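# Close the power enclosure door and lock its latch

## Task

Swing the power enclosure's door shut and rotate its quarter-turn latch until it hits its stop. The door and latch must stay that way on their own, not because the robot is holding them. Anything the robot is still touching at the end must not sag by more than about a fingernail's width once left alone. The robot must not fall or finish tilted. At the end, release everything and back the robot away.

## Robot and tools

ROBOT. A Rainbow Robotics RB-Y1 simulated robot with these parts:
- A two-wheel drive base with two rear casters. It is 0.66 m long and 0.58 m wide, and its front edge sits 0.10 m ahead of the drive axle. It cannot move sideways.
- A folding torso: the lower part, the leg, bends at ankle, knee and hip.
- Two seven-joint arms, each ending in a parallel gripper.
- A pan/tilt head.

Cameras: head_camera (896x504 px), left_wrist_camera and right_wrist_camera (each 644x364 px). Calibration figures are approximate. Arm-mounted camera poses get less accurate the further the arm reaches.

FRAMES. Base frame: origin on the floor midway between the drive wheels, x forward, y to the left, z up. The state reports chest, left_hand and right_hand in this frame.
- A hand point is the spot between its finger pads. The fingers point along the hand's -z and close along its x.
- Reported hand positions can be off, more so at full reach.
- The odometry frame is where the base frame was when the scene began. base_odometry counts wheel rotation only, so slipping shows up as travel. Heading runs -3.142 to 3.142, positive to the left.

execute_actions. Arguments:
- "actions": a list with zero or one action. An empty list just reports the state and images.
- "cameras": a list drawn from head_camera, left_wrist_camera, right_wrist_camera, all. Omitted, null or ["all"] returns every camera; [] returns none.

An action may hold these keys:
- "base": exactly one relative move, measured from where the base last reported itself. translate_m is metres of straight travel, forward positive, -3 to 3. rotate_rad is radians of turn in place, counter-clockwise seen from above (left) positive, -3.2 to 3.2. A base move that would need more than 8.667 s is refused.
- "joints": one flat object for the whole robot, keyed by joint name. Every value is an absolute target, never an offset: radians for joints, metres of pad opening for grippers.
- "speeds": lowers top speed for this action only. translate_m 0.05 to 0.4 m/s; rotate_rad 0.1 to 1.509 rad/s. The maximum is the default.
- "min_time_s": 0.1 to 8 s, the shortest duration for each arm and head motion in the action.

All motions in one action start at the same time. No action runs past 15 s. An unknown key or an out-of-range number rejects the whole call, and nothing moves. A joint you leave out may still be driving toward an earlier target.

JOINT RANGES AND SIGNS.
- torso_squat_rad 0 to 1.2: bigger lowers the level chest.
- torso_shift_rad -0.3 to 0.6: positive pushes the hips forward.
- torso_pitch_rad -0.2 to 1.4: positive leans forward.
- torso_yaw_rad -1.5 to 1.5: positive turns to the left.
- Combined torso limits: squat+shift <= 1.52; squat-shift+pitch <= 1.57; shift+0.5pitch-0.4squat <= 0.7; shift+0.3pitch-0.5squat <= 0.39. Breaking one leaves the torso short of target with "off_target".
- Shoulder pitch -2.356 to 2.356: 0 hangs down, negative raises the arm forward.
- left_shoulder_roll_rad 0 to 3.141 and right_shoulder_roll_rad -3.141 to 0: moving away from 0 lifts the arm outward.
- Shoulder yaw -2.094 to 2.094.
- Elbow -2.617 to 0.01: negative bends.
- Forearm roll -3.141 to 3.141.
- Wrist pitch -1.57 to 1.919: negative tips the hand forward.
- Hand roll -2.705 to 2.705.
- Gripper 0 to 0.1 m.
- head_pan_rad -0.523 to 0.523: positive is left.
- head_tilt_rad -0.35 to 1.57: positive looks down.
- Yaw and roll signs are the same on both arms.
- Done tolerance is ±0.02 rad, or ±0.004 m for grippers.

Speed caps: arm joints 1 rad/s (the three wrist-side joints 1.5), head 1.5, squat and pitch 0.3, shift 0.15, torso yaw 0.6, grippers 0.1 m/s. To grip something, command an opening at least 0.005 m narrower than the object. The resulting "off_target" is expected.

RESULTS. Each result gives joint_positions, chest and hand poses, base_odometry, base_status, joint_status, on_its_own and a "pictures" line listing the order of the images. Status words:
- done: reached target. For the base, it means the wheels turned fully, even if they slipped.
- off_target: stopped short and may still be pushing.
- contact_stop: hit firm resistance. Applies to arms and torso only, and stops that whole group (torso, left arm or right arm).
- time_out: took too long.
- stopped_with_arm: the torso was halted because an arm contact-stopped.
- limit_stop_at_<name>: an internal limit stopped the motion. limit_stop_at_own_body means the self-collision guard stopped it before any touch.
- "joint command not followed" (often with a "cause:" hint): a collision check blocked an arm. Those joints read not_followed, and the robot may retry them later.
- In on_its_own, "held at" gives a joint's current target, not its position.

After any stop, back off first, arms before torso, each in its own action. Note that a torso pushing against furniture may shove the base backward without odometry showing it.

OTHER TOOLS.
- wait: seconds, 0 to 10. Commands nothing new.
- zoom_image: camera plus region [x0, y0, x1, y1] in pixels of that camera's latest image, at most 504x504.
- read_manual: section "licences". Returns licence text only.
- finished_scene: scene = the current scene number. Ends the scene irreversibly and reports success.

CAUTIONS.
- The base keeps driving into obstacles. The bent leg can protrude past the front edge.
- Keep the two arms, grippers included, from striking or pressing on each other.
- Each arm carries at most 3 kg. Heavy loads far forward can tip the robot.
- Exceeding a joint's torque limit freezes the robot for 10 s. Limits: shoulders 63, elbow 32.4, wrist joints 22.5 N m.
- Long holding heats motors. MOTOR HOT warns from 65 °C; at 80 °C an OVER-TEMPERATURE FAULT brakes the arm.
- Avoid slams, drops and hard shoves.
- The simulation keeps running while you compose replies.

Each tool is called after "Request:" by a JSON object that holds its "method" and its "body", one argument or row to a line.

## Session

Request:
{"method": "execute_actions", "body": {
  "actions": []
}}

Scene clock: 0.00 s.
base_odometry: x=+0.000 y=+0.000 heading=+0.000 (m, m, rad; odometry frame)
base_status: not commanded
joint_positions: torso_squat_rad=+0.350 torso_shift_rad=+0.001 torso_pitch_rad=+0.002 torso_yaw_rad=+0.001 left_shoulder_pitch_rad=+0.030 left_shoulder_roll_rad=+0.030 left_shoulder_yaw_rad=+0.036 left_elbow_rad=-0.269 left_forearm_roll_rad=-0.028 left_wrist_pitch_rad=+0.039 left_hand_roll_rad=+0.001 left_gripper_m=+0.101 right_shoulder_pitch_rad=-0.016 right_shoulder_roll_rad=-0.005 right_shoulder_yaw_rad=+0.030 right_elbow_rad=-0.276 right_forearm_roll_rad=+0.030 right_wrist_pitch_rad=-0.020 right_hand_roll_rad=-0.001 right_gripper_m=+0.101 head_pan_rad=+0.000 head_tilt_rad=+0.401
joint_status: not commanded
chest: x=-0.2263 y=+0.0008 z=+1.2476 quat_wxyz=(+1.000, +0.000, +0.001, +0.000) (m; base frame)
left_hand: x=-0.1287 y=+0.2490 z=+0.5689 quat_wxyz=(+0.995, +0.019, -0.099, +0.008) (m; base frame)
right_hand: x=-0.0782 y=-0.2187 z=+0.5784 quat_wxyz=(+0.988, -0.002, -0.154, +0.033) (m; base frame)
pictures: head_camera, left_wrist_camera, right_wrist_camera
Images, in order (width x height): head_camera 896x504, left_wrist_camera 644x364, right_wrist_camera 644x364.

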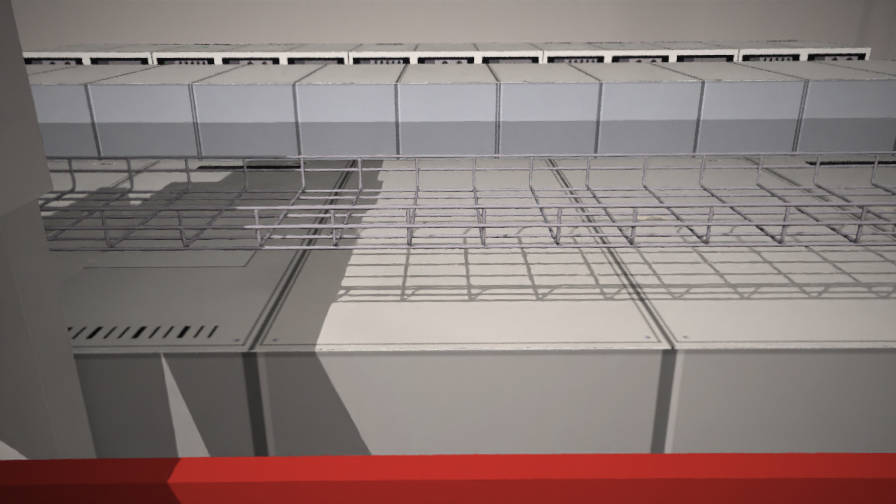

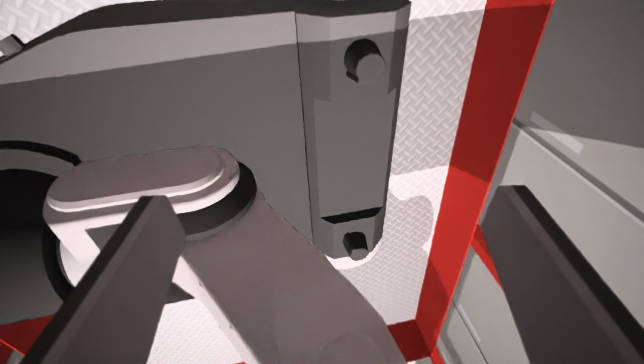

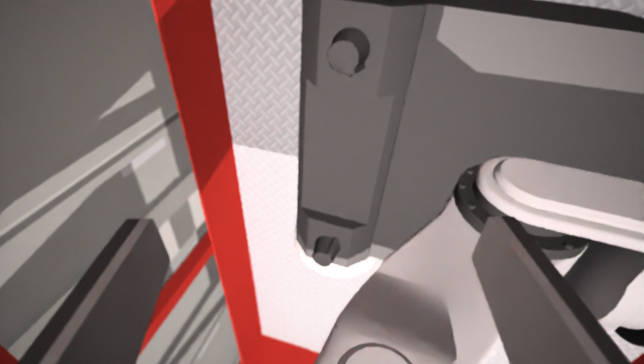

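Request:
{"method": "execute_actions", "body": {
  "actions": [
    {"joints":{"head_pan_rad":0.52,"head_tilt_rad":0.1,"torso_yaw_rad":0.7}}
  ],
  "cameras": ["head_camera"]
}}

Request:
{"method": "execute_actions", "body": {
  "actions": [
    {"joints":{"head_pan_rad":0.52,"head_tilt_rad":0.5,"torso_yaw_rad":0.3}}
  ],
  "cameras": ["head_camera"]
}}

Scene clock: 3.23 s.
base_odometry: x=+0.000 y=+0.000 heading=+0.000 (m, m, rad; odometry frame)
base_status: not commanded
joint_positions: torso_squat_rad=+0.350 torso_shift_rad=+0.001 torso_pitch_rad=+0.002 torso_yaw_rad=+0.700 left_shoulder_pitch_rad=+0.030 left_shoulder_roll_rad=+0.030 left_shoulder_yaw_rad=+0.036 left_elbow_rad=-0.269 left_forearm_roll_rad=-0.028 left_wrist_pitch_rad=+0.039 left_hand_roll_rad=+0.001 left_gripper_m=+0.101 right_shoulder_pitch_rad=-0.016 right_shoulder_roll_rad=-0.005 right_shoulder_yaw_rad=+0.030 right_elbow_rad=-0.276 right_forearm_roll_rad=+0.030 right_wrist_pitch_rad=-0.020 right_hand_roll_rad=-0.001 right_gripper_m=+0.101 head_pan_rad=+0.520 head_tilt_rad=+0.100
joint_status: all done
chest: x=-0.2263 y=+0.0008 z=+1.2476 quat_wxyz=(+0.939, +0.000, +0.001, +0.343) (m; base frame)
left_hand: x=-0.3122 y=+0.2544 z=+0.5693 quat_wxyz=(+0.932, +0.053, -0.086, +0.348) (m; base frame)
right_hand: x=+0.0276 y=-0.0709 z=+0.5780 quat_wxyz=(+0.917, +0.051, -0.145, +0.369) (m; base frame)
pictures: head_camera
camera_calibration (this result's frames):
head_camera: T_world_to_cam=[[0.950546, -0.310468, 0.00854207, 0.18651], [-0.0107191, -0.0602801, -0.998124, 1.4979], [0.3104, 0.948671, -0.0606269, 0.077112], [0, 0, 0, 1]] pos_world=[-0.185166, 0.0750452, 1.49818]
Images, in order (width x height): head_camera 896x504.

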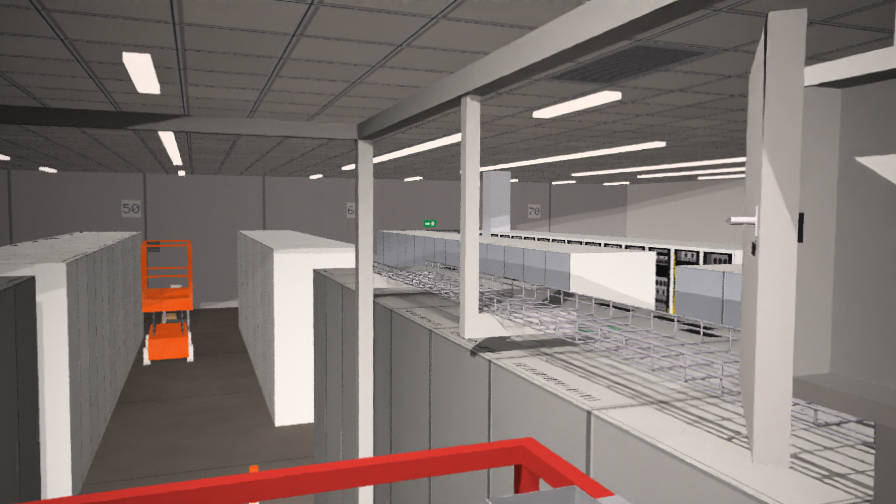

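Scene clock: 4.70 s.
base_odometry: x=+0.000 y=+0.000 heading=+0.000 (m, m, rad; odometry frame)
base_status: not commanded
joint_positions: torso_squat_rad=+0.350 torso_shift_rad=+0.001 torso_pitch_rad=+0.002 torso_yaw_rad=+0.300 left_shoulder_pitch_rad=+0.030 left_shoulder_roll_rad=+0.030 left_shoulder_yaw_rad=+0.036 left_elbow_rad=-0.269 left_forearm_roll_rad=-0.028 left_wrist_pitch_rad=+0.039 left_hand_roll_rad=+0.001 left_gripper_m=+0.101 right_shoulder_pitch_rad=-0.016 right_shoulder_roll_rad=-0.005 right_shoulder_yaw_rad=+0.030 right_elbow_rad=-0.276 right_forearm_roll_rad=+0.030 right_wrist_pitch_rad=-0.020 right_hand_roll_rad=-0.001 right_gripper_m=+0.101 head_pan_rad=+0.520 head_tilt_rad=+0.500
joint_status: all done
chest: x=-0.2263 y=+0.0008 z=+1.2476 quat_wxyz=(+0.989, +0.000, +0.001, +0.149) (m; base frame)
left_hand: x=-0.2064 y=+0.2672 z=+0.5691 quat_wxyz=(+0.983, +0.034, -0.095, +0.156) (m; base frame)
right_hand: x=-0.0204 y=-0.1649 z=+0.5782 quat_wxyz=(+0.972, +0.021, -0.152, +0.179) (m; base frame)
pictures: head_camera
camera_calibration (this result's frames):
head_camera: T_world_to_cam=[[0.755387, -0.655259, -0.00515237, 0.162578], [-0.29496, -0.332989, -0.89561, 1.29291], [0.58514, 0.678052, -0.444811, 0.697539], [0, 0, 0, 1]] pos_world=[-0.149612, 0.0640876, 1.46905]
Images, in order (width x height): head_camera 896x504.

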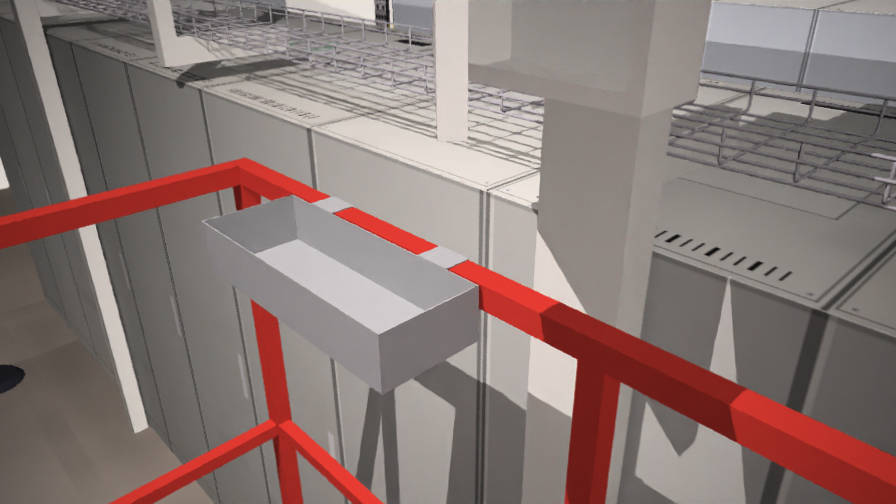

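Request:
{"method": "execute_actions", "body": {
  "actions": [
    {"joints":{"head_pan_rad":0.3,"head_tilt_rad":-0.05,"torso_yaw_rad":0.3,"torso_squat_rad":0.1}}
  ],
  "cameras": ["head_camera"]
}}

Request:
{"method": "execute_actions", "body": {
  "actions": [
    {"joints":{"head_pan_rad":0.0,"head_tilt_rad":0.05,"torso_yaw_rad":0.2}}
  ],
  "cameras": ["head_camera"]
}}

Scene clock: 8.13 s.
base_odometry: x=+0.000 y=+0.000 heading=+0.000 (m, m, rad; odometry frame)
base_status: not commanded
joint_positions: torso_squat_rad=+0.100 torso_shift_rad=+0.001 torso_pitch_rad=+0.003 torso_yaw_rad=+0.300 left_shoulder_pitch_rad=+0.030 left_shoulder_roll_rad=+0.030 left_shoulder_yaw_rad=+0.036 left_elbow_rad=-0.269 left_forearm_roll_rad=-0.028 left_wrist_pitch_rad=+0.039 left_hand_roll_rad=+0.001 left_gripper_m=+0.101 right_shoulder_pitch_rad=-0.016 right_shoulder_roll_rad=-0.005 right_shoulder_yaw_rad=+0.030 right_elbow_rad=-0.276 right_forearm_roll_rad=+0.030 right_wrist_pitch_rad=-0.020 right_hand_roll_rad=-0.001 right_gripper_m=+0.101 head_pan_rad=+0.300 head_tilt_rad=-0.050
joint_status: all done
chest: x=-0.2262 y=+0.0008 z=+1.2864 quat_wxyz=(+0.989, +0.000, +0.001, +0.149) (m; base frame)
left_hand: x=-0.2064 y=+0.2672 z=+0.6079 quat_wxyz=(+0.983, +0.034, -0.095, +0.156) (m; base frame)
right_hand: x=-0.0203 y=-0.1648 z=+0.6170 quat_wxyz=(+0.972, +0.021, -0.152, +0.179) (m; base frame)
pictures: head_camera
camera_calibration (this result's frames):
head_camera: T_world_to_cam=[[0.591602, -0.806093, 0.0148683, 0.100514], [0.0798288, 0.0402164, -0.995997, 1.55086], [0.802268, 0.590421, 0.0881415, -0.0324311], [0, 0, 0, 1]] pos_world=[-0.157249, 0.0378016, 1.54601]
Images, in order (width x height): head_camera 896x504.

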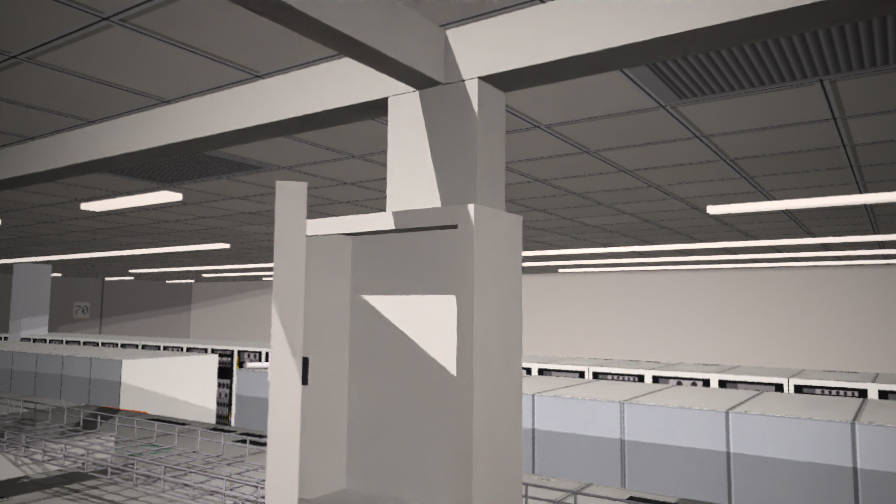

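Scene clock: 9.00 s.
base_odometry: x=+0.000 y=+0.000 heading=+0.000 (m, m, rad; odometry frame)
base_status: not commanded
joint_positions: torso_squat_rad=+0.100 torso_shift_rad=+0.001 torso_pitch_rad=+0.003 torso_yaw_rad=+0.200 left_shoulder_pitch_rad=+0.030 left_shoulder_roll_rad=+0.030 left_shoulder_yaw_rad=+0.036 left_elbow_rad=-0.269 left_forearm_roll_rad=-0.028 left_wrist_pitch_rad=+0.039 left_hand_roll_rad=+0.001 left_gripper_m=+0.101 right_shoulder_pitch_rad=-0.016 right_shoulder_roll_rad=-0.005 right_shoulder_yaw_rad=+0.030 right_elbow_rad=-0.276 right_forearm_roll_rad=+0.030 right_wrist_pitch_rad=-0.020 right_hand_roll_rad=-0.001 right_gripper_m=+0.101 head_pan_rad=+0.000 head_tilt_rad=+0.050
joint_status: all done
chest: x=-0.2262 y=+0.0008 z=+1.2864 quat_wxyz=(+0.995, +0.000, +0.001, +0.100) (m; base frame)
left_hand: x=-0.1798 y=+0.2637 z=+0.6079 quat_wxyz=(+0.989, +0.029, -0.096, +0.107) (m; base frame)
right_hand: x=-0.0378 y=-0.1847 z=+0.6170 quat_wxyz=(+0.979, +0.013, -0.153, +0.131) (m; base frame)
pictures: head_camera
camera_calibration (this result's frames):
head_camera: T_world_to_cam=[[0.232388, -0.972542, 0.0125769, 0.0294678], [-0.00843842, -0.0149465, -0.999853, 1.53892], [0.972587, 0.232248, -0.0116801, 0.153462], [0, 0, 0, 1]] pos_world=[-0.143117, 0.0160189, 1.54011]
Images, in order (width x height): head_camera 896x504.

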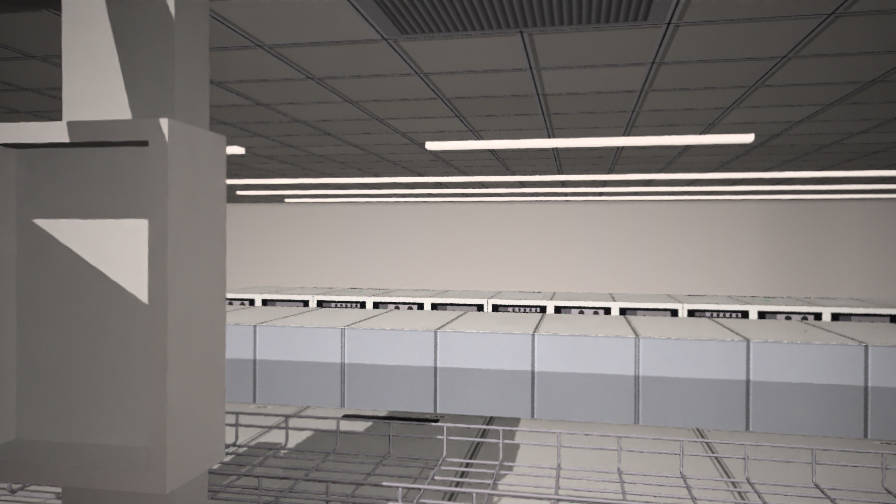

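Request:
{"method": "execute_actions", "body": {
  "actions": [
    {"joints":{"torso_yaw_rad":0.9,"left_shoulder_pitch_rad":-0.3,"left_elbow_rad":-2.3,"left_wrist_pitch_rad":0,"left_gripper_m":0,"head_pan_rad":0,"head_tilt_rad":0.2}}
  ],
  "cameras": ["head_camera"]
}}

Request:
{"method": "execute_actions", "body": {
  "actions": [
    {"joints":{"left_shoulder_pitch_rad":-1.2,"left_shoulder_roll_rad":0.3,"left_elbow_rad":-1.2,"left_wrist_pitch_rad":0.8}}
  ],
  "cameras": ["head_camera"]
}}

Scene clock: 20.20 s.
base_odometry: x=+0.000 y=+0.000 heading=+0.000 (m, m, rad; odometry frame)
base_status: not commanded
joint_positions: torso_squat_rad=+0.100 torso_shift_rad=+0.001 torso_pitch_rad=+0.003 torso_yaw_rad=+0.900 left_shoulder_pitch_rad=-0.300 left_shoulder_roll_rad=+0.030 left_shoulder_yaw_rad=+0.036 left_elbow_rad=-2.300 left_forearm_roll_rad=-0.028 left_wrist_pitch_rad=+0.000 left_hand_roll_rad=+0.001 left_gripper_m=+0.001 right_shoulder_pitch_rad=-0.016 right_shoulder_roll_rad=-0.005 right_shoulder_yaw_rad=+0.030 right_elbow_rad=-0.276 right_forearm_roll_rad=+0.030 right_wrist_pitch_rad=-0.020 right_hand_roll_rad=-0.001 right_gripper_m=+0.101 head_pan_rad=+0.000 head_tilt_rad=+0.200
joint_status: all done
chest: x=-0.2262 y=+0.0008 z=+1.2864 quat_wxyz=(+0.900, +0.000, +0.001, +0.435) (m; base frame)
left_hand: x=-0.1341 y=+0.4264 z=+1.5056 quat_wxyz=(+0.261, +0.409, -0.869, +0.094) (m; base frame)
right_hand: x=+0.0366 y=-0.0188 z=+0.6167 quat_wxyz=(+0.875, +0.066, -0.139, +0.459) (m; base frame)
pictures: head_camera
camera_calibration (this result's frames):
head_camera: T_world_to_cam=[[0.805228, -0.59294, 0.00545944, 0.168911], [-0.0907841, -0.132375, -0.987033, 1.50468], [0.585974, 0.794291, -0.160422, 0.287057], [0, 0, 0, 1]] pos_world=[-0.167619, 0.0713295, 1.5303]
Images, in order (width x height): head_camera 896x504.

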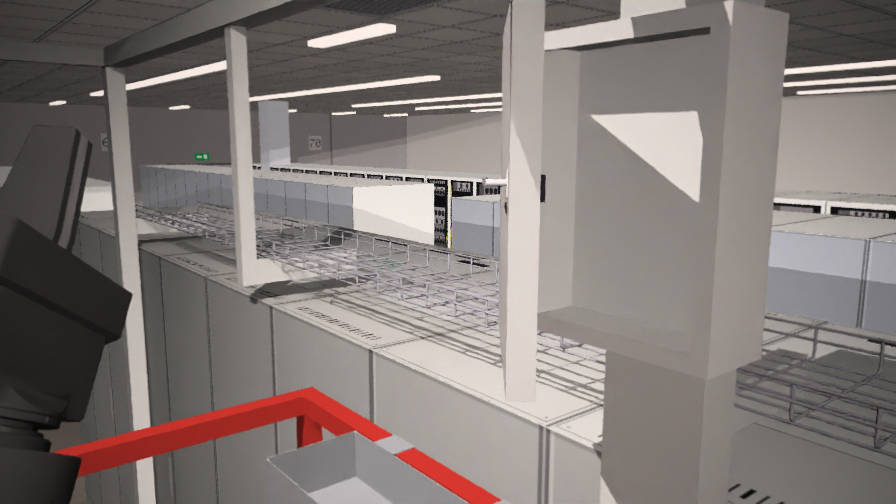

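Scene clock: 22.47 s.
base_odometry: x=+0.000 y=+0.000 heading=+0.000 (m, m, rad; odometry frame)
base_status: not commanded
joint_positions: torso_squat_rad=+0.100 torso_shift_rad=+0.001 torso_pitch_rad=+0.003 torso_yaw_rad=+0.900 left_shoulder_pitch_rad=-1.200 left_shoulder_roll_rad=+0.300 left_shoulder_yaw_rad=+0.036 left_elbow_rad=-1.200 left_forearm_roll_rad=-0.028 left_wrist_pitch_rad=+0.800 left_hand_roll_rad=+0.001 left_gripper_m=+0.001 right_shoulder_pitch_rad=-0.016 right_shoulder_roll_rad=-0.005 right_shoulder_yaw_rad=+0.030 right_elbow_rad=-0.276 right_forearm_roll_rad=+0.030 right_wrist_pitch_rad=-0.020 right_hand_roll_rad=-0.001 right_gripper_m=+0.101 head_pan_rad=+0.000 head_tilt_rad=+0.200
joint_status: all done
chest: x=-0.2262 y=+0.0008 z=+1.2864 quat_wxyz=(+0.900, +0.000, +0.001, +0.435) (m; base frame)
left_hand: x=+0.0706 y=+0.6526 z=+1.4575 quat_wxyz=(+0.672, +0.403, -0.590, +0.194) (m; base frame)
right_hand: x=+0.0366 y=-0.0187 z=+0.6167 quat_wxyz=(+0.875, +0.066, -0.139, +0.459) (m; base frame)
pictures: head_camera
camera_calibration (this result's frames):
head_camera: T_world_to_cam=[[0.80522, -0.592951, 0.0054962, 0.168884], [-0.0907564, -0.132395, -0.987033, 1.50469], [0.58599, 0.79428, -0.160421, 0.287062], [0, 0, 0, 1]] pos_world=[-0.167644, 0.0713455, 1.5303]
Images, in order (width x height): head_camera 896x504.

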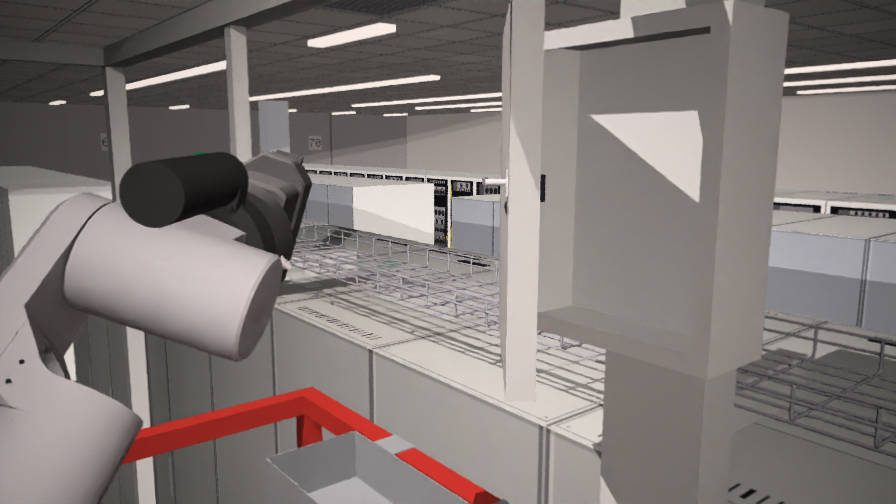

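Request:
{"method": "execute_actions", "body": {
  "actions": [
    {"base":{"translate_m":0.13},"joints":{"torso_squat_rad":0.3,"left_shoulder_roll_rad":0.4}}
  ],
  "cameras": ["head_camera"]
}}

Request:
{"method": "execute_actions", "body": {
  "actions": [
    {"joints":{"torso_yaw_rad":0.6}}
  ],
  "cameras": ["head_camera"]
}}

Scene clock: 27.13 s.
base_odometry: x=+0.130 y=+0.000 heading=+0.000 (m, m, rad; odometry frame)
base_status: done
joint_positions: torso_squat_rad=+0.300 torso_shift_rad=+0.001 torso_pitch_rad=+0.002 torso_yaw_rad=+0.900 left_shoulder_pitch_rad=-1.200 left_shoulder_roll_rad=+0.400 left_shoulder_yaw_rad=+0.036 left_elbow_rad=-1.200 left_forearm_roll_rad=-0.028 left_wrist_pitch_rad=+0.800 left_hand_roll_rad=+0.001 left_gripper_m=+0.001 right_shoulder_pitch_rad=-0.016 right_shoulder_roll_rad=-0.006 right_shoulder_yaw_rad=+0.030 right_elbow_rad=-0.276 right_forearm_roll_rad=+0.030 right_wrist_pitch_rad=-0.020 right_hand_roll_rad=-0.001 right_gripper_m=+0.101 head_pan_rad=+0.000 head_tilt_rad=+0.200
joint_status: all done
chest: x=-0.2263 y=+0.0008 z=+1.2587 quat_wxyz=(+0.900, +0.000, +0.001, +0.435) (m; base frame)
left_hand: x=+0.0249 y=+0.6868 z=+1.4513 quat_wxyz=(+0.656, +0.445, -0.573, +0.208) (m; base frame)
right_hand: x=+0.0366 y=-0.0189 z=+0.5889 quat_wxyz=(+0.875, +0.066, -0.139, +0.458) (m; base frame)
pictures: head_camera
camera_calibration (this result's frames):
head_camera: T_world_to_cam=[[0.8052, -0.592978, 0.00553023, 0.169005], [-0.0907204, -0.132394, -0.987037, 1.47729], [0.586023, 0.79426, -0.160399, 0.282625], [0, 0, 0, 1]] pos_world=[-0.167688, 0.0713222, 1.50254]
Images, in order (width x height): head_camera 896x504.

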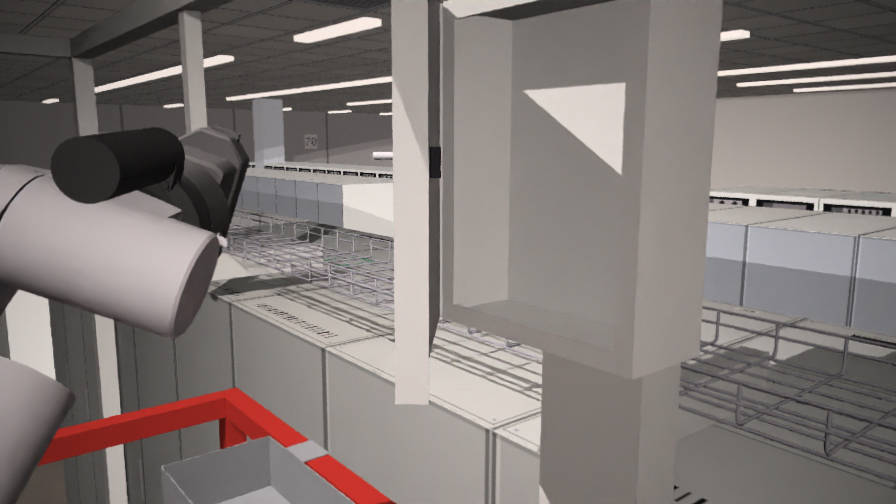

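Scene clock: 28.63 s.
base_odometry: x=+0.130 y=+0.000 heading=+0.000 (m, m, rad; odometry frame)
base_status: not commanded
joint_positions: torso_squat_rad=+0.300 torso_shift_rad=+0.001 torso_pitch_rad=+0.002 torso_yaw_rad=+0.600 left_shoulder_pitch_rad=-1.200 left_shoulder_roll_rad=+0.400 left_shoulder_yaw_rad=+0.036 left_elbow_rad=-1.200 left_forearm_roll_rad=-0.028 left_wrist_pitch_rad=+0.800 left_hand_roll_rad=+0.000 left_gripper_m=+0.001 right_shoulder_pitch_rad=-0.016 right_shoulder_roll_rad=-0.005 right_shoulder_yaw_rad=+0.030 right_elbow_rad=-0.276 right_forearm_roll_rad=+0.030 right_wrist_pitch_rad=-0.020 right_hand_roll_rad=-0.001 right_gripper_m=+0.101 head_pan_rad=+0.000 head_tilt_rad=+0.200
joint_status: all done
chest: x=-0.2265 y=+0.0006 z=+1.2586 quat_wxyz=(+0.955, +0.000, +0.001, +0.295) (m; base frame)
left_hand: x=+0.2163 y=+0.5813 z=+1.4516 quat_wxyz=(+0.679, +0.354, -0.634, +0.107) (m; base frame)
right_hand: x=+0.0192 y=-0.0962 z=+0.5891 quat_wxyz=(+0.934, +0.044, -0.148, +0.323) (m; base frame)
pictures: head_camera
camera_calibration (this result's frames):
head_camera: T_world_to_cam=[[0.593935, -0.804489, 0.00628969, 0.120437], [-0.125187, -0.10014, -0.987066, 1.46943], [0.794714, 0.585466, -0.160189, 0.33009], [0, 0, 0, 1]] pos_world=[-0.149904, 0.0507832, 1.50254]
Images, in order (width x height): head_camera 896x504.

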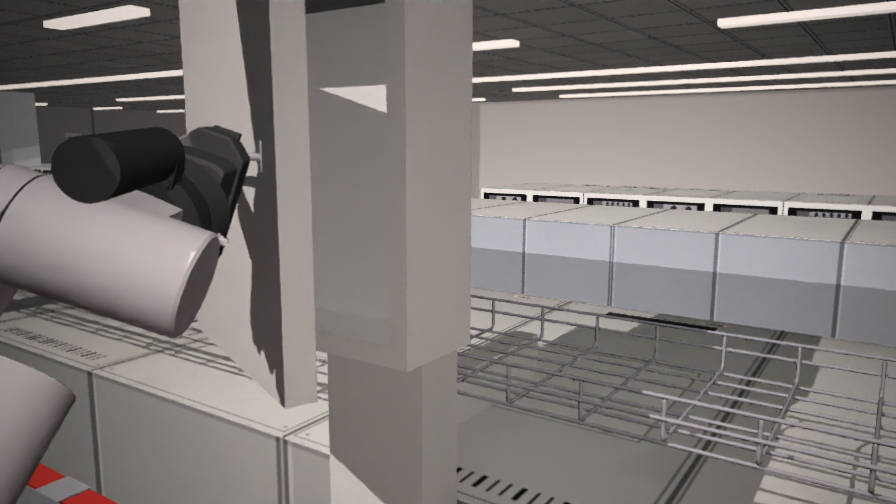

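Request:
{"method": "execute_actions", "body": {
  "actions": [
    {"joints":{"torso_yaw_rad":0.66,"torso_squat_rad":0.55}}
  ],
  "cameras": []
}}

Request:
{"method": "execute_actions", "body": {
  "actions": [
    {"joints":{"torso_yaw_rad":0.4}}
  ],
  "cameras": ["head_camera","left_wrist_camera"]
}}

Scene clock: 32.37 s.
base_odometry: x=+0.130 y=+0.000 heading=+0.000 (m, m, rad; odometry frame)
base_status: not commanded
joint_positions: torso_squat_rad=+0.415 torso_shift_rad=+0.001 torso_pitch_rad=+0.002 torso_yaw_rad=+0.627 left_shoulder_pitch_rad=-1.200 left_shoulder_roll_rad=+0.400 left_shoulder_yaw_rad=+0.036 left_elbow_rad=-1.200 left_forearm_roll_rad=-0.028 left_wrist_pitch_rad=+0.800 left_hand_roll_rad=+0.000 left_gripper_m=+0.001 right_shoulder_pitch_rad=-0.016 right_shoulder_roll_rad=-0.005 right_shoulder_yaw_rad=+0.030 right_elbow_rad=-0.276 right_forearm_roll_rad=+0.030 right_wrist_pitch_rad=-0.020 right_hand_roll_rad=-0.001 right_gripper_m=+0.101 head_pan_rad=+0.000 head_tilt_rad=+0.200
joint_status: torso_squat_rad limit_stop_at_own_body (moved +0.115 of +0.250); torso_yaw_rad limit_stop_at_own_body (moved +0.027 of +0.060)
on_its_own: torso_squat_rad is held at +0.415, not at your +0.550, since a limit_stop_at_own_body; torso_yaw_rad is held at +0.627, not at your +0.660, since a limit_stop_at_own_body
chest: x=-0.2263 y=+0.0007 z=+1.2305 quat_wxyz=(+0.951, +0.000, +0.001, +0.309) (m; base frame)
left_hand: x=+0.2004 y=+0.5937 z=+1.4228 quat_wxyz=(+0.678, +0.362, -0.629, +0.117) (m; base frame)
right_hand: x=+0.0217 y=-0.0894 z=+0.5609 quat_wxyz=(+0.929, +0.046, -0.147, +0.335) (m; base frame)
pictures: none
No camera images: the call's "cameras" was empty. Leave "cameras" out to get every camera's image.

not run: a stop came earlier in this reply.

Request:
{"method": "execute_actions", "body": {
  "actions": [
    {"joints":{"right_shoulder_roll_rad":-0.2,"right_shoulder_pitch_rad":0.2,"right_elbow_rad":-0.1}}
  ],
  "cameras": []
}}

Request:
{"method": "execute_actions", "body": {
  "actions": [
    {"joints":{"torso_yaw_rad":0.4,"torso_squat_rad":0.5,"head_pan_rad":0.3}}
  ],
  "cameras": ["head_camera","left_wrist_camera"]
}}

Scene clock: 35.57 s.
base_odometry: x=+0.130 y=+0.000 heading=+0.000 (m, m, rad; odometry frame)
base_status: not commanded
joint_positions: torso_squat_rad=+0.415 torso_shift_rad=+0.001 torso_pitch_rad=+0.002 torso_yaw_rad=+0.627 left_shoulder_pitch_rad=-1.200 left_shoulder_roll_rad=+0.400 left_shoulder_yaw_rad=+0.036 left_elbow_rad=-1.200 left_forearm_roll_rad=-0.028 left_wrist_pitch_rad=+0.800 left_hand_roll_rad=+0.000 left_gripper_m=+0.001 right_shoulder_pitch_rad=+0.200 right_shoulder_roll_rad=-0.200 right_shoulder_yaw_rad=+0.030 right_elbow_rad=-0.100 right_forearm_roll_rad=+0.030 right_wrist_pitch_rad=-0.020 right_hand_roll_rad=-0.001 right_gripper_m=+0.101 head_pan_rad=+0.000 head_tilt_rad=+0.200
joint_status: all done
on_its_own: torso_squat_rad is held at +0.415, not at your +0.550, since a limit_stop_at_own_body; torso_yaw_rad is held at +0.627, not at your +0.660, since a limit_stop_at_own_body
chest: x=-0.2264 y=+0.0008 z=+1.2305 quat_wxyz=(+0.951, +0.000, +0.001, +0.309) (m; base frame)
left_hand: x=+0.2002 y=+0.5939 z=+1.4229 quat_wxyz=(+0.678, +0.362, -0.629, +0.117) (m; base frame)
right_hand: x=-0.0909 y=-0.3556 z=+0.5670 quat_wxyz=(+0.943, -0.105, +0.009, +0.317) (m; base frame)
pictures: none
No camera images: the call's "cameras" was empty. Leave "cameras" out to get every camera's image.

Scene clock: 36.87 s.
base_odometry: x=+0.130 y=+0.000 heading=+0.001 (m, m, rad; odometry frame)
base_status: not commanded
joint_positions: torso_squat_rad=+0.496 torso_shift_rad=-0.003 torso_pitch_rad=-0.006 torso_yaw_rad=+0.418 left_shoulder_pitch_rad=-1.199 left_shoulder_roll_rad=+0.404 left_shoulder_yaw_rad=+0.039 left_elbow_rad=-1.201 left_forearm_roll_rad=-0.029 left_wrist_pitch_rad=+0.801 left_hand_roll_rad=+0.001 left_gripper_m=+0.001 right_shoulder_pitch_rad=+0.200 right_shoulder_roll_rad=-0.200 right_shoulder_yaw_rad=+0.030 right_elbow_rad=-0.100 right_forearm_roll_rad=+0.030 right_wrist_pitch_rad=-0.020 right_hand_roll_rad=-0.001 right_gripper_m=+0.101 head_pan_rad=+0.300 head_tilt_rad=+0.200
joint_status: torso_squat_rad contact_stop (moved +0.081 of +0.085); torso_yaw_rad contact_stop (moved -0.210 of -0.227); the others done
chest: x=-0.2319 y=+0.0010 z=+1.2056 quat_wxyz=(+0.978, -0.001, -0.003, +0.207) (m; base frame)
left_hand: x=+0.3053 y=+0.4959 z=+1.4031 quat_wxyz=(+0.683, +0.296, -0.666, +0.049) (m; base frame)
right_hand: x=-0.1676 y=-0.3761 z=+0.5429 quat_wxyz=(+0.971, -0.105, +0.016, +0.216) (m; base frame)
pictures: head_camera, left_wrist_camera
camera_calibration (this result's frames):
head_camera: T_world_to_cam=[[0.684086, -0.729297, 0.0123274, 0.131331], [-0.104364, -0.114593, -0.987915, 1.42207], [0.721896, 0.674533, -0.154504, 0.302977], [0, 0, 0, 1]] pos_world=[-0.160148, 0.0543703, 1.45008]
left_wrist_camera: T_world_to_cam=[[0.123611, -0.371061, 0.920344, -1.14437], [-0.273085, -0.904366, -0.327942, 1.01776], [0.954015, -0.210795, -0.213121, 0.193774], [0, 0, 0, 1]] pos_world=[0.23453, 0.536646, 1.42828]
Images, in order (width x height): head_camera 896x504, left_wrist_camera 644x364.

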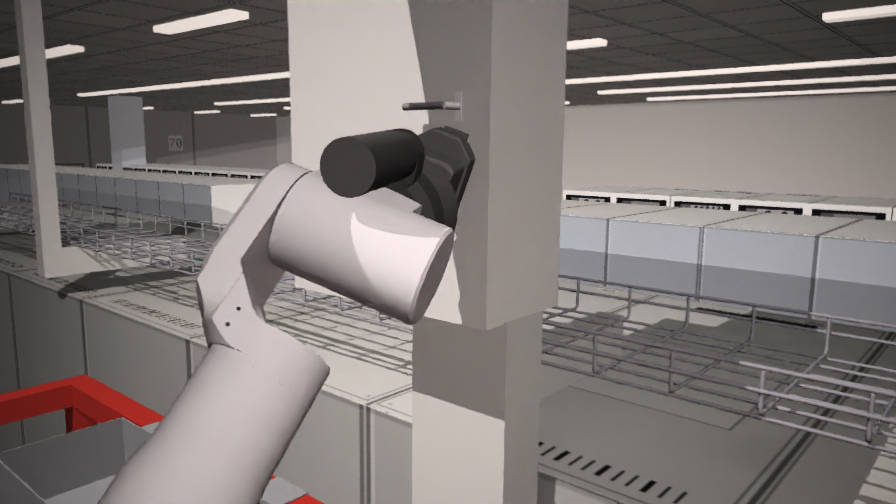

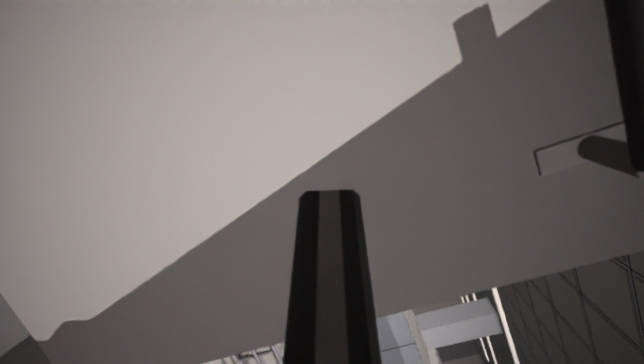

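Request:
{"method": "zoom_image", "body": {
  "camera": "head_camera",
  "region": [380,70,500,140]
}}

Request:
{"method": "execute_actions", "body": {
  "actions": [
    {"joints":{"torso_yaw_rad":0.5,"torso_squat_rad":0.5},"base":{"translate_m":-0.1}}
  ]
}}

Region (380, 70, 500, 140) of head_camera's 896x504 image, scaled by 4.200, with more detail than that image has; it fills the top 294 rows of this view, and the rest is white.

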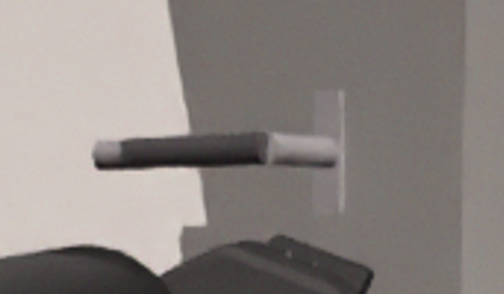

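Scene clock: 40.57 s.
base_odometry: x=+0.030 y=+0.000 heading=+0.001 (m, m, rad; odometry frame)
base_status: done
joint_positions: torso_squat_rad=+0.500 torso_shift_rad=-0.002 torso_pitch_rad=-0.004 torso_yaw_rad=+0.500 left_shoulder_pitch_rad=-1.200 left_shoulder_roll_rad=+0.400 left_shoulder_yaw_rad=+0.036 left_elbow_rad=-1.200 left_forearm_roll_rad=-0.028 left_wrist_pitch_rad=+0.800 left_hand_roll_rad=+0.001 left_gripper_m=+0.001 right_shoulder_pitch_rad=+0.200 right_shoulder_roll_rad=-0.200 right_shoulder_yaw_rad=+0.030 right_elbow_rad=-0.100 right_forearm_roll_rad=+0.030 right_wrist_pitch_rad=-0.020 right_hand_roll_rad=-0.001 right_gripper_m=+0.101 head_pan_rad=+0.300 head_tilt_rad=+0.200
joint_status: all done
chest: x=-0.2301 y=+0.0008 z=+1.2042 quat_wxyz=(+0.969, -0.001, -0.002, +0.247) (m; base frame)
left_hand: x=+0.2671 y=+0.5352 z=+1.3994 quat_wxyz=(+0.682, +0.321, -0.652, +0.075) (m; base frame)
right_hand: x=-0.1367 y=-0.3698 z=+0.5413 quat_wxyz=(+0.961, -0.105, +0.013, +0.256) (m; base frame)
pictures: head_camera, left_wrist_camera, right_wrist_camera
camera_calibration (this result's frames):
head_camera: T_world_to_cam=[[0.741901, -0.67043, 0.0102692, 0.145699], [-0.0975007, -0.123022, -0.987603, 1.42209], [0.663382, 0.731702, -0.156638, 0.290638], [0, 0, 0, 1]] pos_world=[-0.162244, 0.0599687, 1.44849]
left_wrist_camera: T_world_to_cam=[[0.155429, -0.359963, 0.919929, -1.13546], [-0.204325, -0.922822, -0.326573, 1.0313], [0.966485, -0.137206, -0.216983, 0.200389], [0, 0, 0, 1]] pos_world=[0.19353, 0.570478, 1.42481]
right_wrist_camera: T_world_to_cam=[[-0.872889, -0.480557, 0.0844339, -0.340157], [-0.39104, 0.792514, 0.467985, 0.0229249], [-0.291808, 0.375482, -0.879694, 0.659644], [0, 0, 0, 1]] pos_world=[-0.0954655, -0.429318, 0.598277]
Images, in order (width x height): head_camera 896x504, left_wrist_camera 644x364, right_wrist_camera 644x364.

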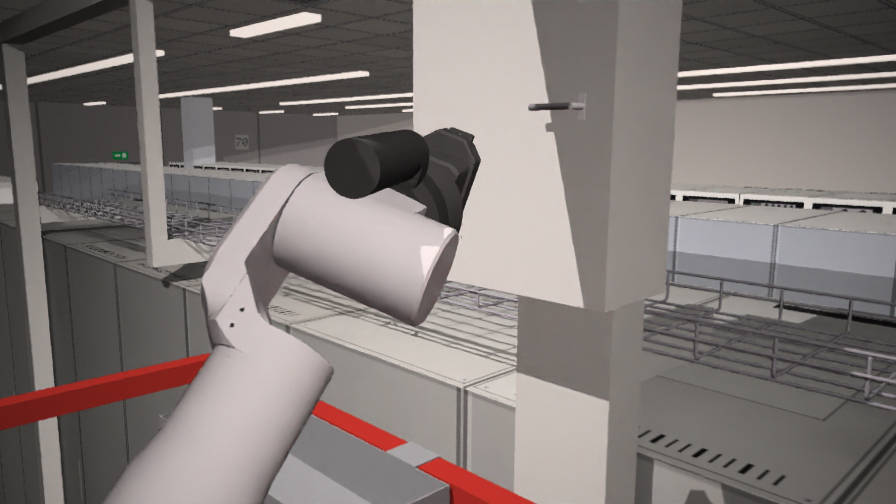

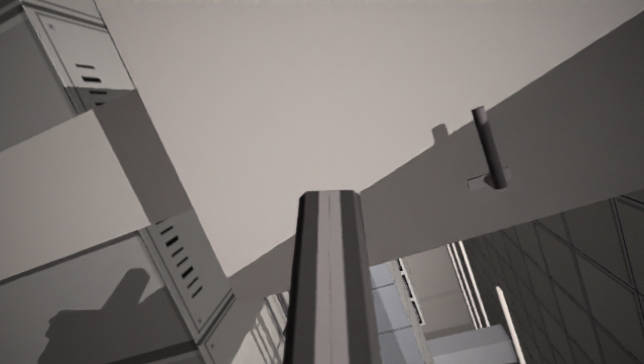

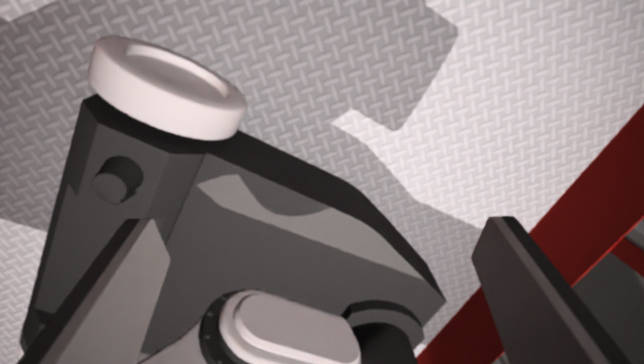

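Request:
{"method": "execute_actions", "body": {
  "actions": [
    {"joints":{"torso_yaw_rad":0.62,"torso_squat_rad":0.15,"left_forearm_roll_rad":0.8,"left_wrist_pitch_rad":1.0,"left_hand_roll_rad":-0.5,"left_gripper_m":0.05,"head_pan_rad":0.1},"base":{"translate_m":-0.05}}
  ],
  "cameras": ["head_camera","left_wrist_camera"]
}}

Scene clock: 52.53 s.
base_odometry: x=-0.020 y=+0.000 heading=+0.001 (m, m, rad; odometry frame)
base_status: done
joint_positions: torso_squat_rad=+0.150 torso_shift_rad=-0.002 torso_pitch_rad=-0.003 torso_yaw_rad=+0.620 left_shoulder_pitch_rad=-1.200 left_shoulder_roll_rad=+0.400 left_shoulder_yaw_rad=+0.036 left_elbow_rad=-1.200 left_forearm_roll_rad=+0.800 left_wrist_pitch_rad=+1.000 left_hand_roll_rad=-0.500 left_gripper_m=+0.050 right_shoulder_pitch_rad=+0.200 right_shoulder_roll_rad=-0.200 right_shoulder_yaw_rad=+0.030 right_elbow_rad=-0.100 right_forearm_roll_rad=+0.030 right_wrist_pitch_rad=-0.020 right_hand_roll_rad=-0.001 right_gripper_m=+0.101 head_pan_rad=+0.100 head_tilt_rad=+0.200
joint_status: all done
chest: x=-0.2301 y=+0.0009 z=+1.2821 quat_wxyz=(+0.952, -0.001, -0.001, +0.305) (m; base frame)
left_hand: x=+0.2484 y=+0.4579 z=+1.4232 quat_wxyz=(+0.762, +0.106, -0.633, -0.083) (m; base frame)
right_hand: x=-0.0934 y=-0.3562 z=+0.6192 quat_wxyz=(+0.944, -0.106, +0.007, +0.313) (m; base frame)
pictures: head_camera, left_wrist_camera
camera_calibration (this result's frames):
head_camera: T_world_to_cam=[[0.685927, -0.727602, 0.00994997, 0.136797], [-0.10719, -0.114556, -0.987617, 1.49694], [0.719732, 0.676367, -0.156569, 0.314702], [0, 0, 0, 1]] pos_world=[-0.159876, 0.0581638, 1.52632]
left_wrist_camera: T_world_to_cam=[[0.175346, -0.307942, 0.935107, -1.23262], [-0.675946, -0.728226, -0.113064, 0.688104], [0.715787, -0.612257, -0.335843, 0.662034], [0, 0, 0, 1]] pos_world=[0.207381, 0.526855, 1.45277]
Images, in order (width x height): head_camera 896x504, left_wrist_camera 644x364.

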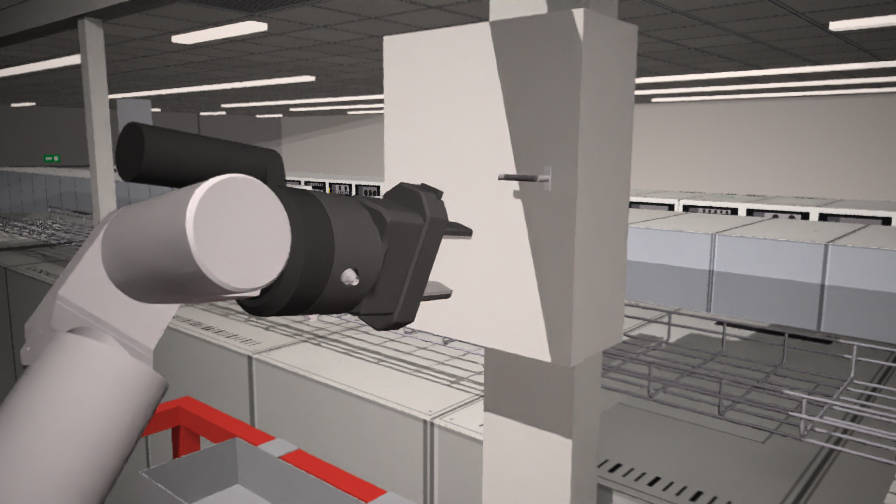

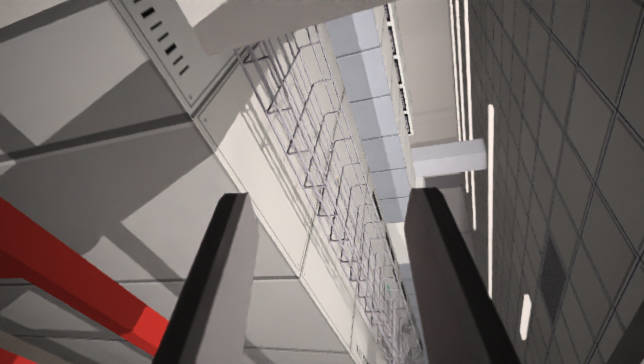

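Request:
{"method": "execute_actions", "body": {
  "actions": [
    {"joints":{"torso_yaw_rad":0.70,"left_shoulder_pitch_rad":-1.26,"left_forearm_roll_rad":0.92,"left_wrist_pitch_rad":1.05,"left_hand_roll_rad":-0.3}}
  ],
  "cameras": ["head_camera","left_wrist_camera"]
}}

Scene clock: 56.90 s.
base_odometry: x=-0.020 y=+0.000 heading=+0.001 (m, m, rad; odometry frame)
base_status: not commanded
joint_positions: torso_squat_rad=+0.150 torso_shift_rad=-0.002 torso_pitch_rad=-0.003 torso_yaw_rad=+0.700 left_shoulder_pitch_rad=-1.260 left_shoulder_roll_rad=+0.400 left_shoulder_yaw_rad=+0.036 left_elbow_rad=-1.200 left_forearm_roll_rad=+0.920 left_wrist_pitch_rad=+1.050 left_hand_roll_rad=-0.300 left_gripper_m=+0.050 right_shoulder_pitch_rad=+0.200 right_shoulder_roll_rad=-0.200 right_shoulder_yaw_rad=+0.030 right_elbow_rad=-0.100 right_forearm_roll_rad=+0.030 right_wrist_pitch_rad=-0.020 right_hand_roll_rad=-0.001 right_gripper_m=+0.101 head_pan_rad=+0.100 head_tilt_rad=+0.200
joint_status: all done
chest: x=-0.2301 y=+0.0008 z=+1.2821 quat_wxyz=(+0.939, -0.001, -0.001, +0.343) (m; base frame)
left_hand: x=+0.2142 y=+0.4543 z=+1.4541 quat_wxyz=(+0.759, +0.012, -0.651, -0.007) (m; base frame)
right_hand: x=-0.0652 y=-0.3443 z=+0.6193 quat_wxyz=(+0.930, -0.106, +0.003, +0.351) (m; base frame)
pictures: head_camera, left_wrist_camera
camera_calibration (this result's frames):
head_camera: T_world_to_cam=[[0.74197, -0.670358, 0.0100593, 0.149481], [-0.0977166, -0.122975, -0.987587, 1.49909], [0.663274, 0.731777, -0.156749, 0.30193], [0, 0, 0, 1]] pos_world=[-0.164687, 0.0636103, 1.5263]
left_wrist_camera: T_world_to_cam=[[0.144479, -0.074248, 0.986718, -1.43131], [-0.680151, -0.731718, 0.0445305, 0.439146], [0.718693, -0.677552, -0.156218, 0.462543], [0, 0, 0, 1]] pos_world=[0.173053, 0.528457, 1.465]
Images, in order (width x height): head_camera 896x504, left_wrist_camera 644x364.

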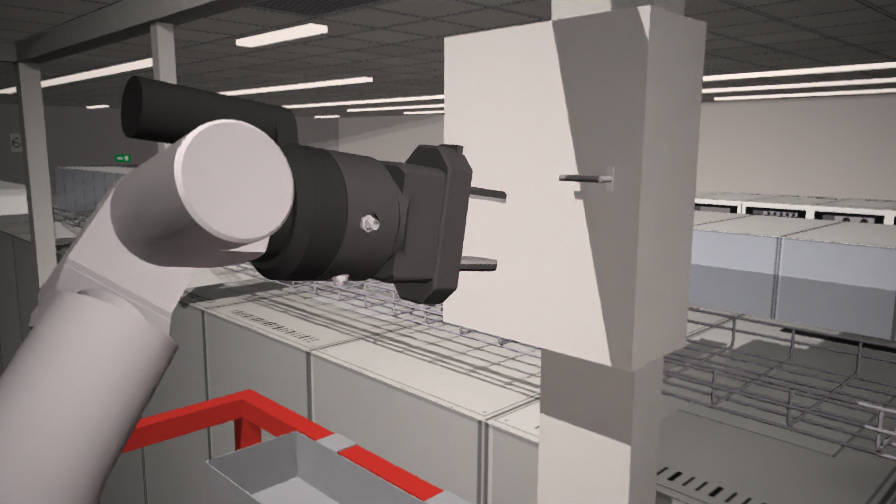

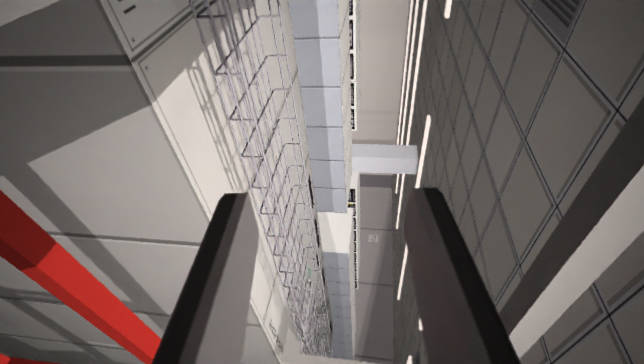

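Request:
{"method": "execute_actions", "body": {
  "actions": [
    {"joints":{"left_shoulder_pitch_rad":-1.32,"left_shoulder_roll_rad":0.5,"left_gripper_m":0.06}}
  ],
  "cameras": ["head_camera"]
}}

Scene clock: 60.97 s.
base_odometry: x=-0.020 y=+0.000 heading=+0.001 (m, m, rad; odometry frame)
base_status: not commanded
joint_positions: torso_squat_rad=+0.150 torso_shift_rad=-0.002 torso_pitch_rad=-0.003 torso_yaw_rad=+0.700 left_shoulder_pitch_rad=-1.320 left_shoulder_roll_rad=+0.500 left_shoulder_yaw_rad=+0.036 left_elbow_rad=-1.200 left_forearm_roll_rad=+0.920 left_wrist_pitch_rad=+1.050 left_hand_roll_rad=-0.300 left_gripper_m=+0.060 right_shoulder_pitch_rad=+0.200 right_shoulder_roll_rad=-0.200 right_shoulder_yaw_rad=+0.030 right_elbow_rad=-0.100 right_forearm_roll_rad=+0.030 right_wrist_pitch_rad=-0.020 right_hand_roll_rad=-0.001 right_gripper_m=+0.101 head_pan_rad=+0.100 head_tilt_rad=+0.200
joint_status: all done
chest: x=-0.2301 y=+0.0008 z=+1.2821 quat_wxyz=(+0.939, -0.001, -0.001, +0.343) (m; base frame)
left_hand: x=+0.1870 y=+0.4851 z=+1.5067 quat_wxyz=(+0.741, +0.065, -0.668, -0.005) (m; base frame)
right_hand: x=-0.0652 y=-0.3443 z=+0.6193 quat_wxyz=(+0.930, -0.106, +0.003, +0.351) (m; base frame)
pictures: head_camera
camera_calibration (this result's frames):
head_camera: T_world_to_cam=[[0.741943, -0.670386, 0.0101384, 0.149427], [-0.0976034, -0.122957, -0.987601, 1.49912], [0.66332, 0.731754, -0.156659, 0.301882], [0, 0, 0, 1]] pos_world=[-0.164792, 0.0635988, 1.52631]
Images, in order (width x height): head_camera 896x504.

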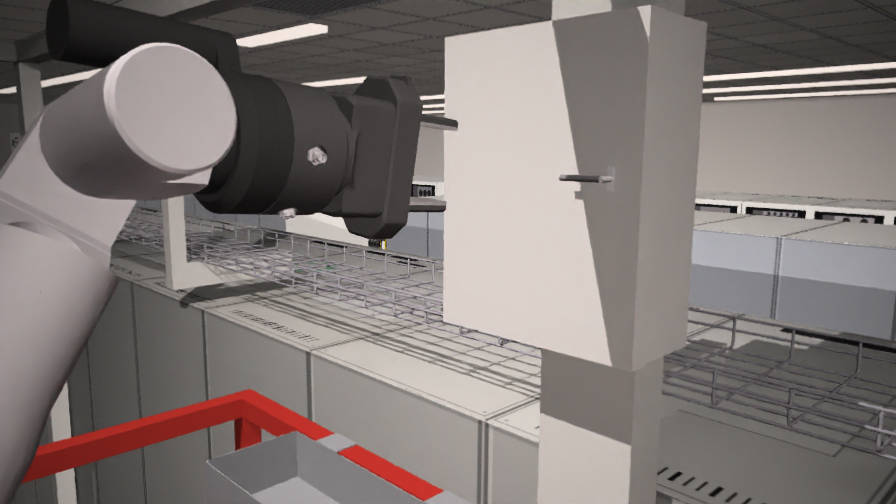

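Request:
{"method": "execute_actions", "body": {
  "actions": [
    {"joints":{"torso_shift_rad":0.13,"torso_squat_rad":0.18},"base":{"translate_m":0.13}}
  ],
  "cameras": ["head_camera","left_wrist_camera"]
}}

Scene clock: 66.00 s.
base_odometry: x=+0.110 y=+0.000 heading=+0.001 (m, m, rad; odometry frame)
base_status: done
joint_positions: torso_squat_rad=+0.180 torso_shift_rad=+0.130 torso_pitch_rad=-0.003 torso_yaw_rad=+0.700 left_shoulder_pitch_rad=-1.320 left_shoulder_roll_rad=+0.500 left_shoulder_yaw_rad=+0.036 left_elbow_rad=-1.200 left_forearm_roll_rad=+0.920 left_wrist_pitch_rad=+1.050 left_hand_roll_rad=-0.300 left_gripper_m=+0.060 right_shoulder_pitch_rad=+0.200 right_shoulder_roll_rad=-0.200 right_shoulder_yaw_rad=+0.030 right_elbow_rad=-0.100 right_forearm_roll_rad=+0.030 right_wrist_pitch_rad=-0.020 right_hand_roll_rad=-0.001 right_gripper_m=+0.101 head_pan_rad=+0.100 head_tilt_rad=+0.200
joint_status: all done
chest: x=-0.1397 y=+0.0008 z=+1.2728 quat_wxyz=(+0.939, -0.001, -0.001, +0.343) (m; base frame)
left_hand: x=+0.2775 y=+0.4851 z=+1.4973 quat_wxyz=(+0.741, +0.064, -0.668, -0.005) (m; base frame)
right_hand: x=+0.0252 y=-0.3443 z=+0.6100 quat_wxyz=(+0.930, -0.106, +0.003, +0.351) (m; base frame)
pictures: head_camera, left_wrist_camera
camera_calibration (this result's frames):
head_camera: T_world_to_cam=[[0.741943, -0.670389, 0.00997945, 0.0825874], [-0.0978155, -0.122957, -0.98758, 1.49875], [0.66329, 0.731751, -0.156801, 0.240596], [0, 0, 0, 1]] pos_world=[-0.074259, 0.063591, 1.51703]
left_wrist_camera: T_world_to_cam=[[0.102519, -0.14301, 0.984397, -1.43231], [-0.627236, -0.777373, -0.0476109, 0.648275], [0.772053, -0.612568, -0.169397, 0.417978], [0, 0, 0, 1]] pos_world=[0.23076, 0.555157, 1.51164]
Images, in order (width x height): head_camera 896x504, left_wrist_camera 644x364.

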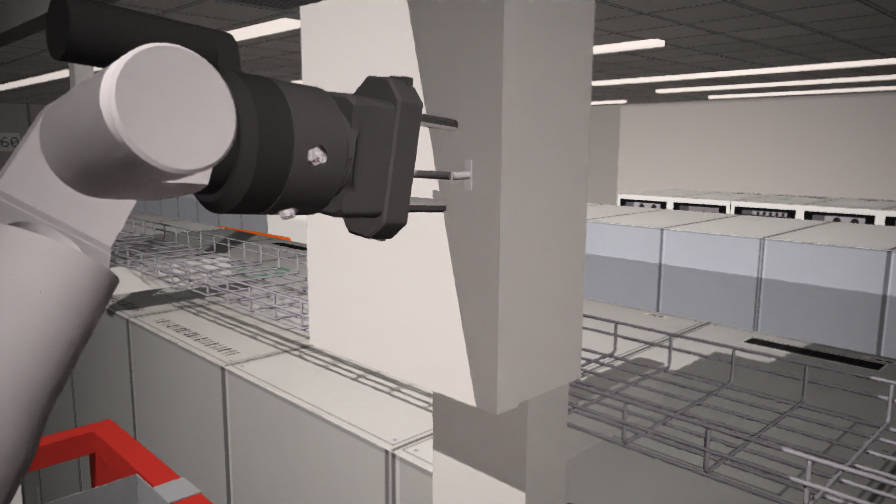

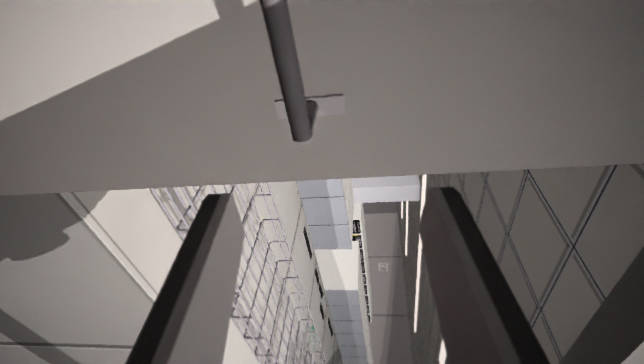

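Request:
{"method": "execute_actions", "body": {
  "actions": [
    {"joints":{"torso_shift_rad":0.21},"min_time_s":1}
  ],
  "cameras": ["head_camera","left_wrist_camera"]
}}

action 0: "min_time_s" has no arm or head joint beside it: it slows only arm and head motions. Command such a joint too, or leave it out


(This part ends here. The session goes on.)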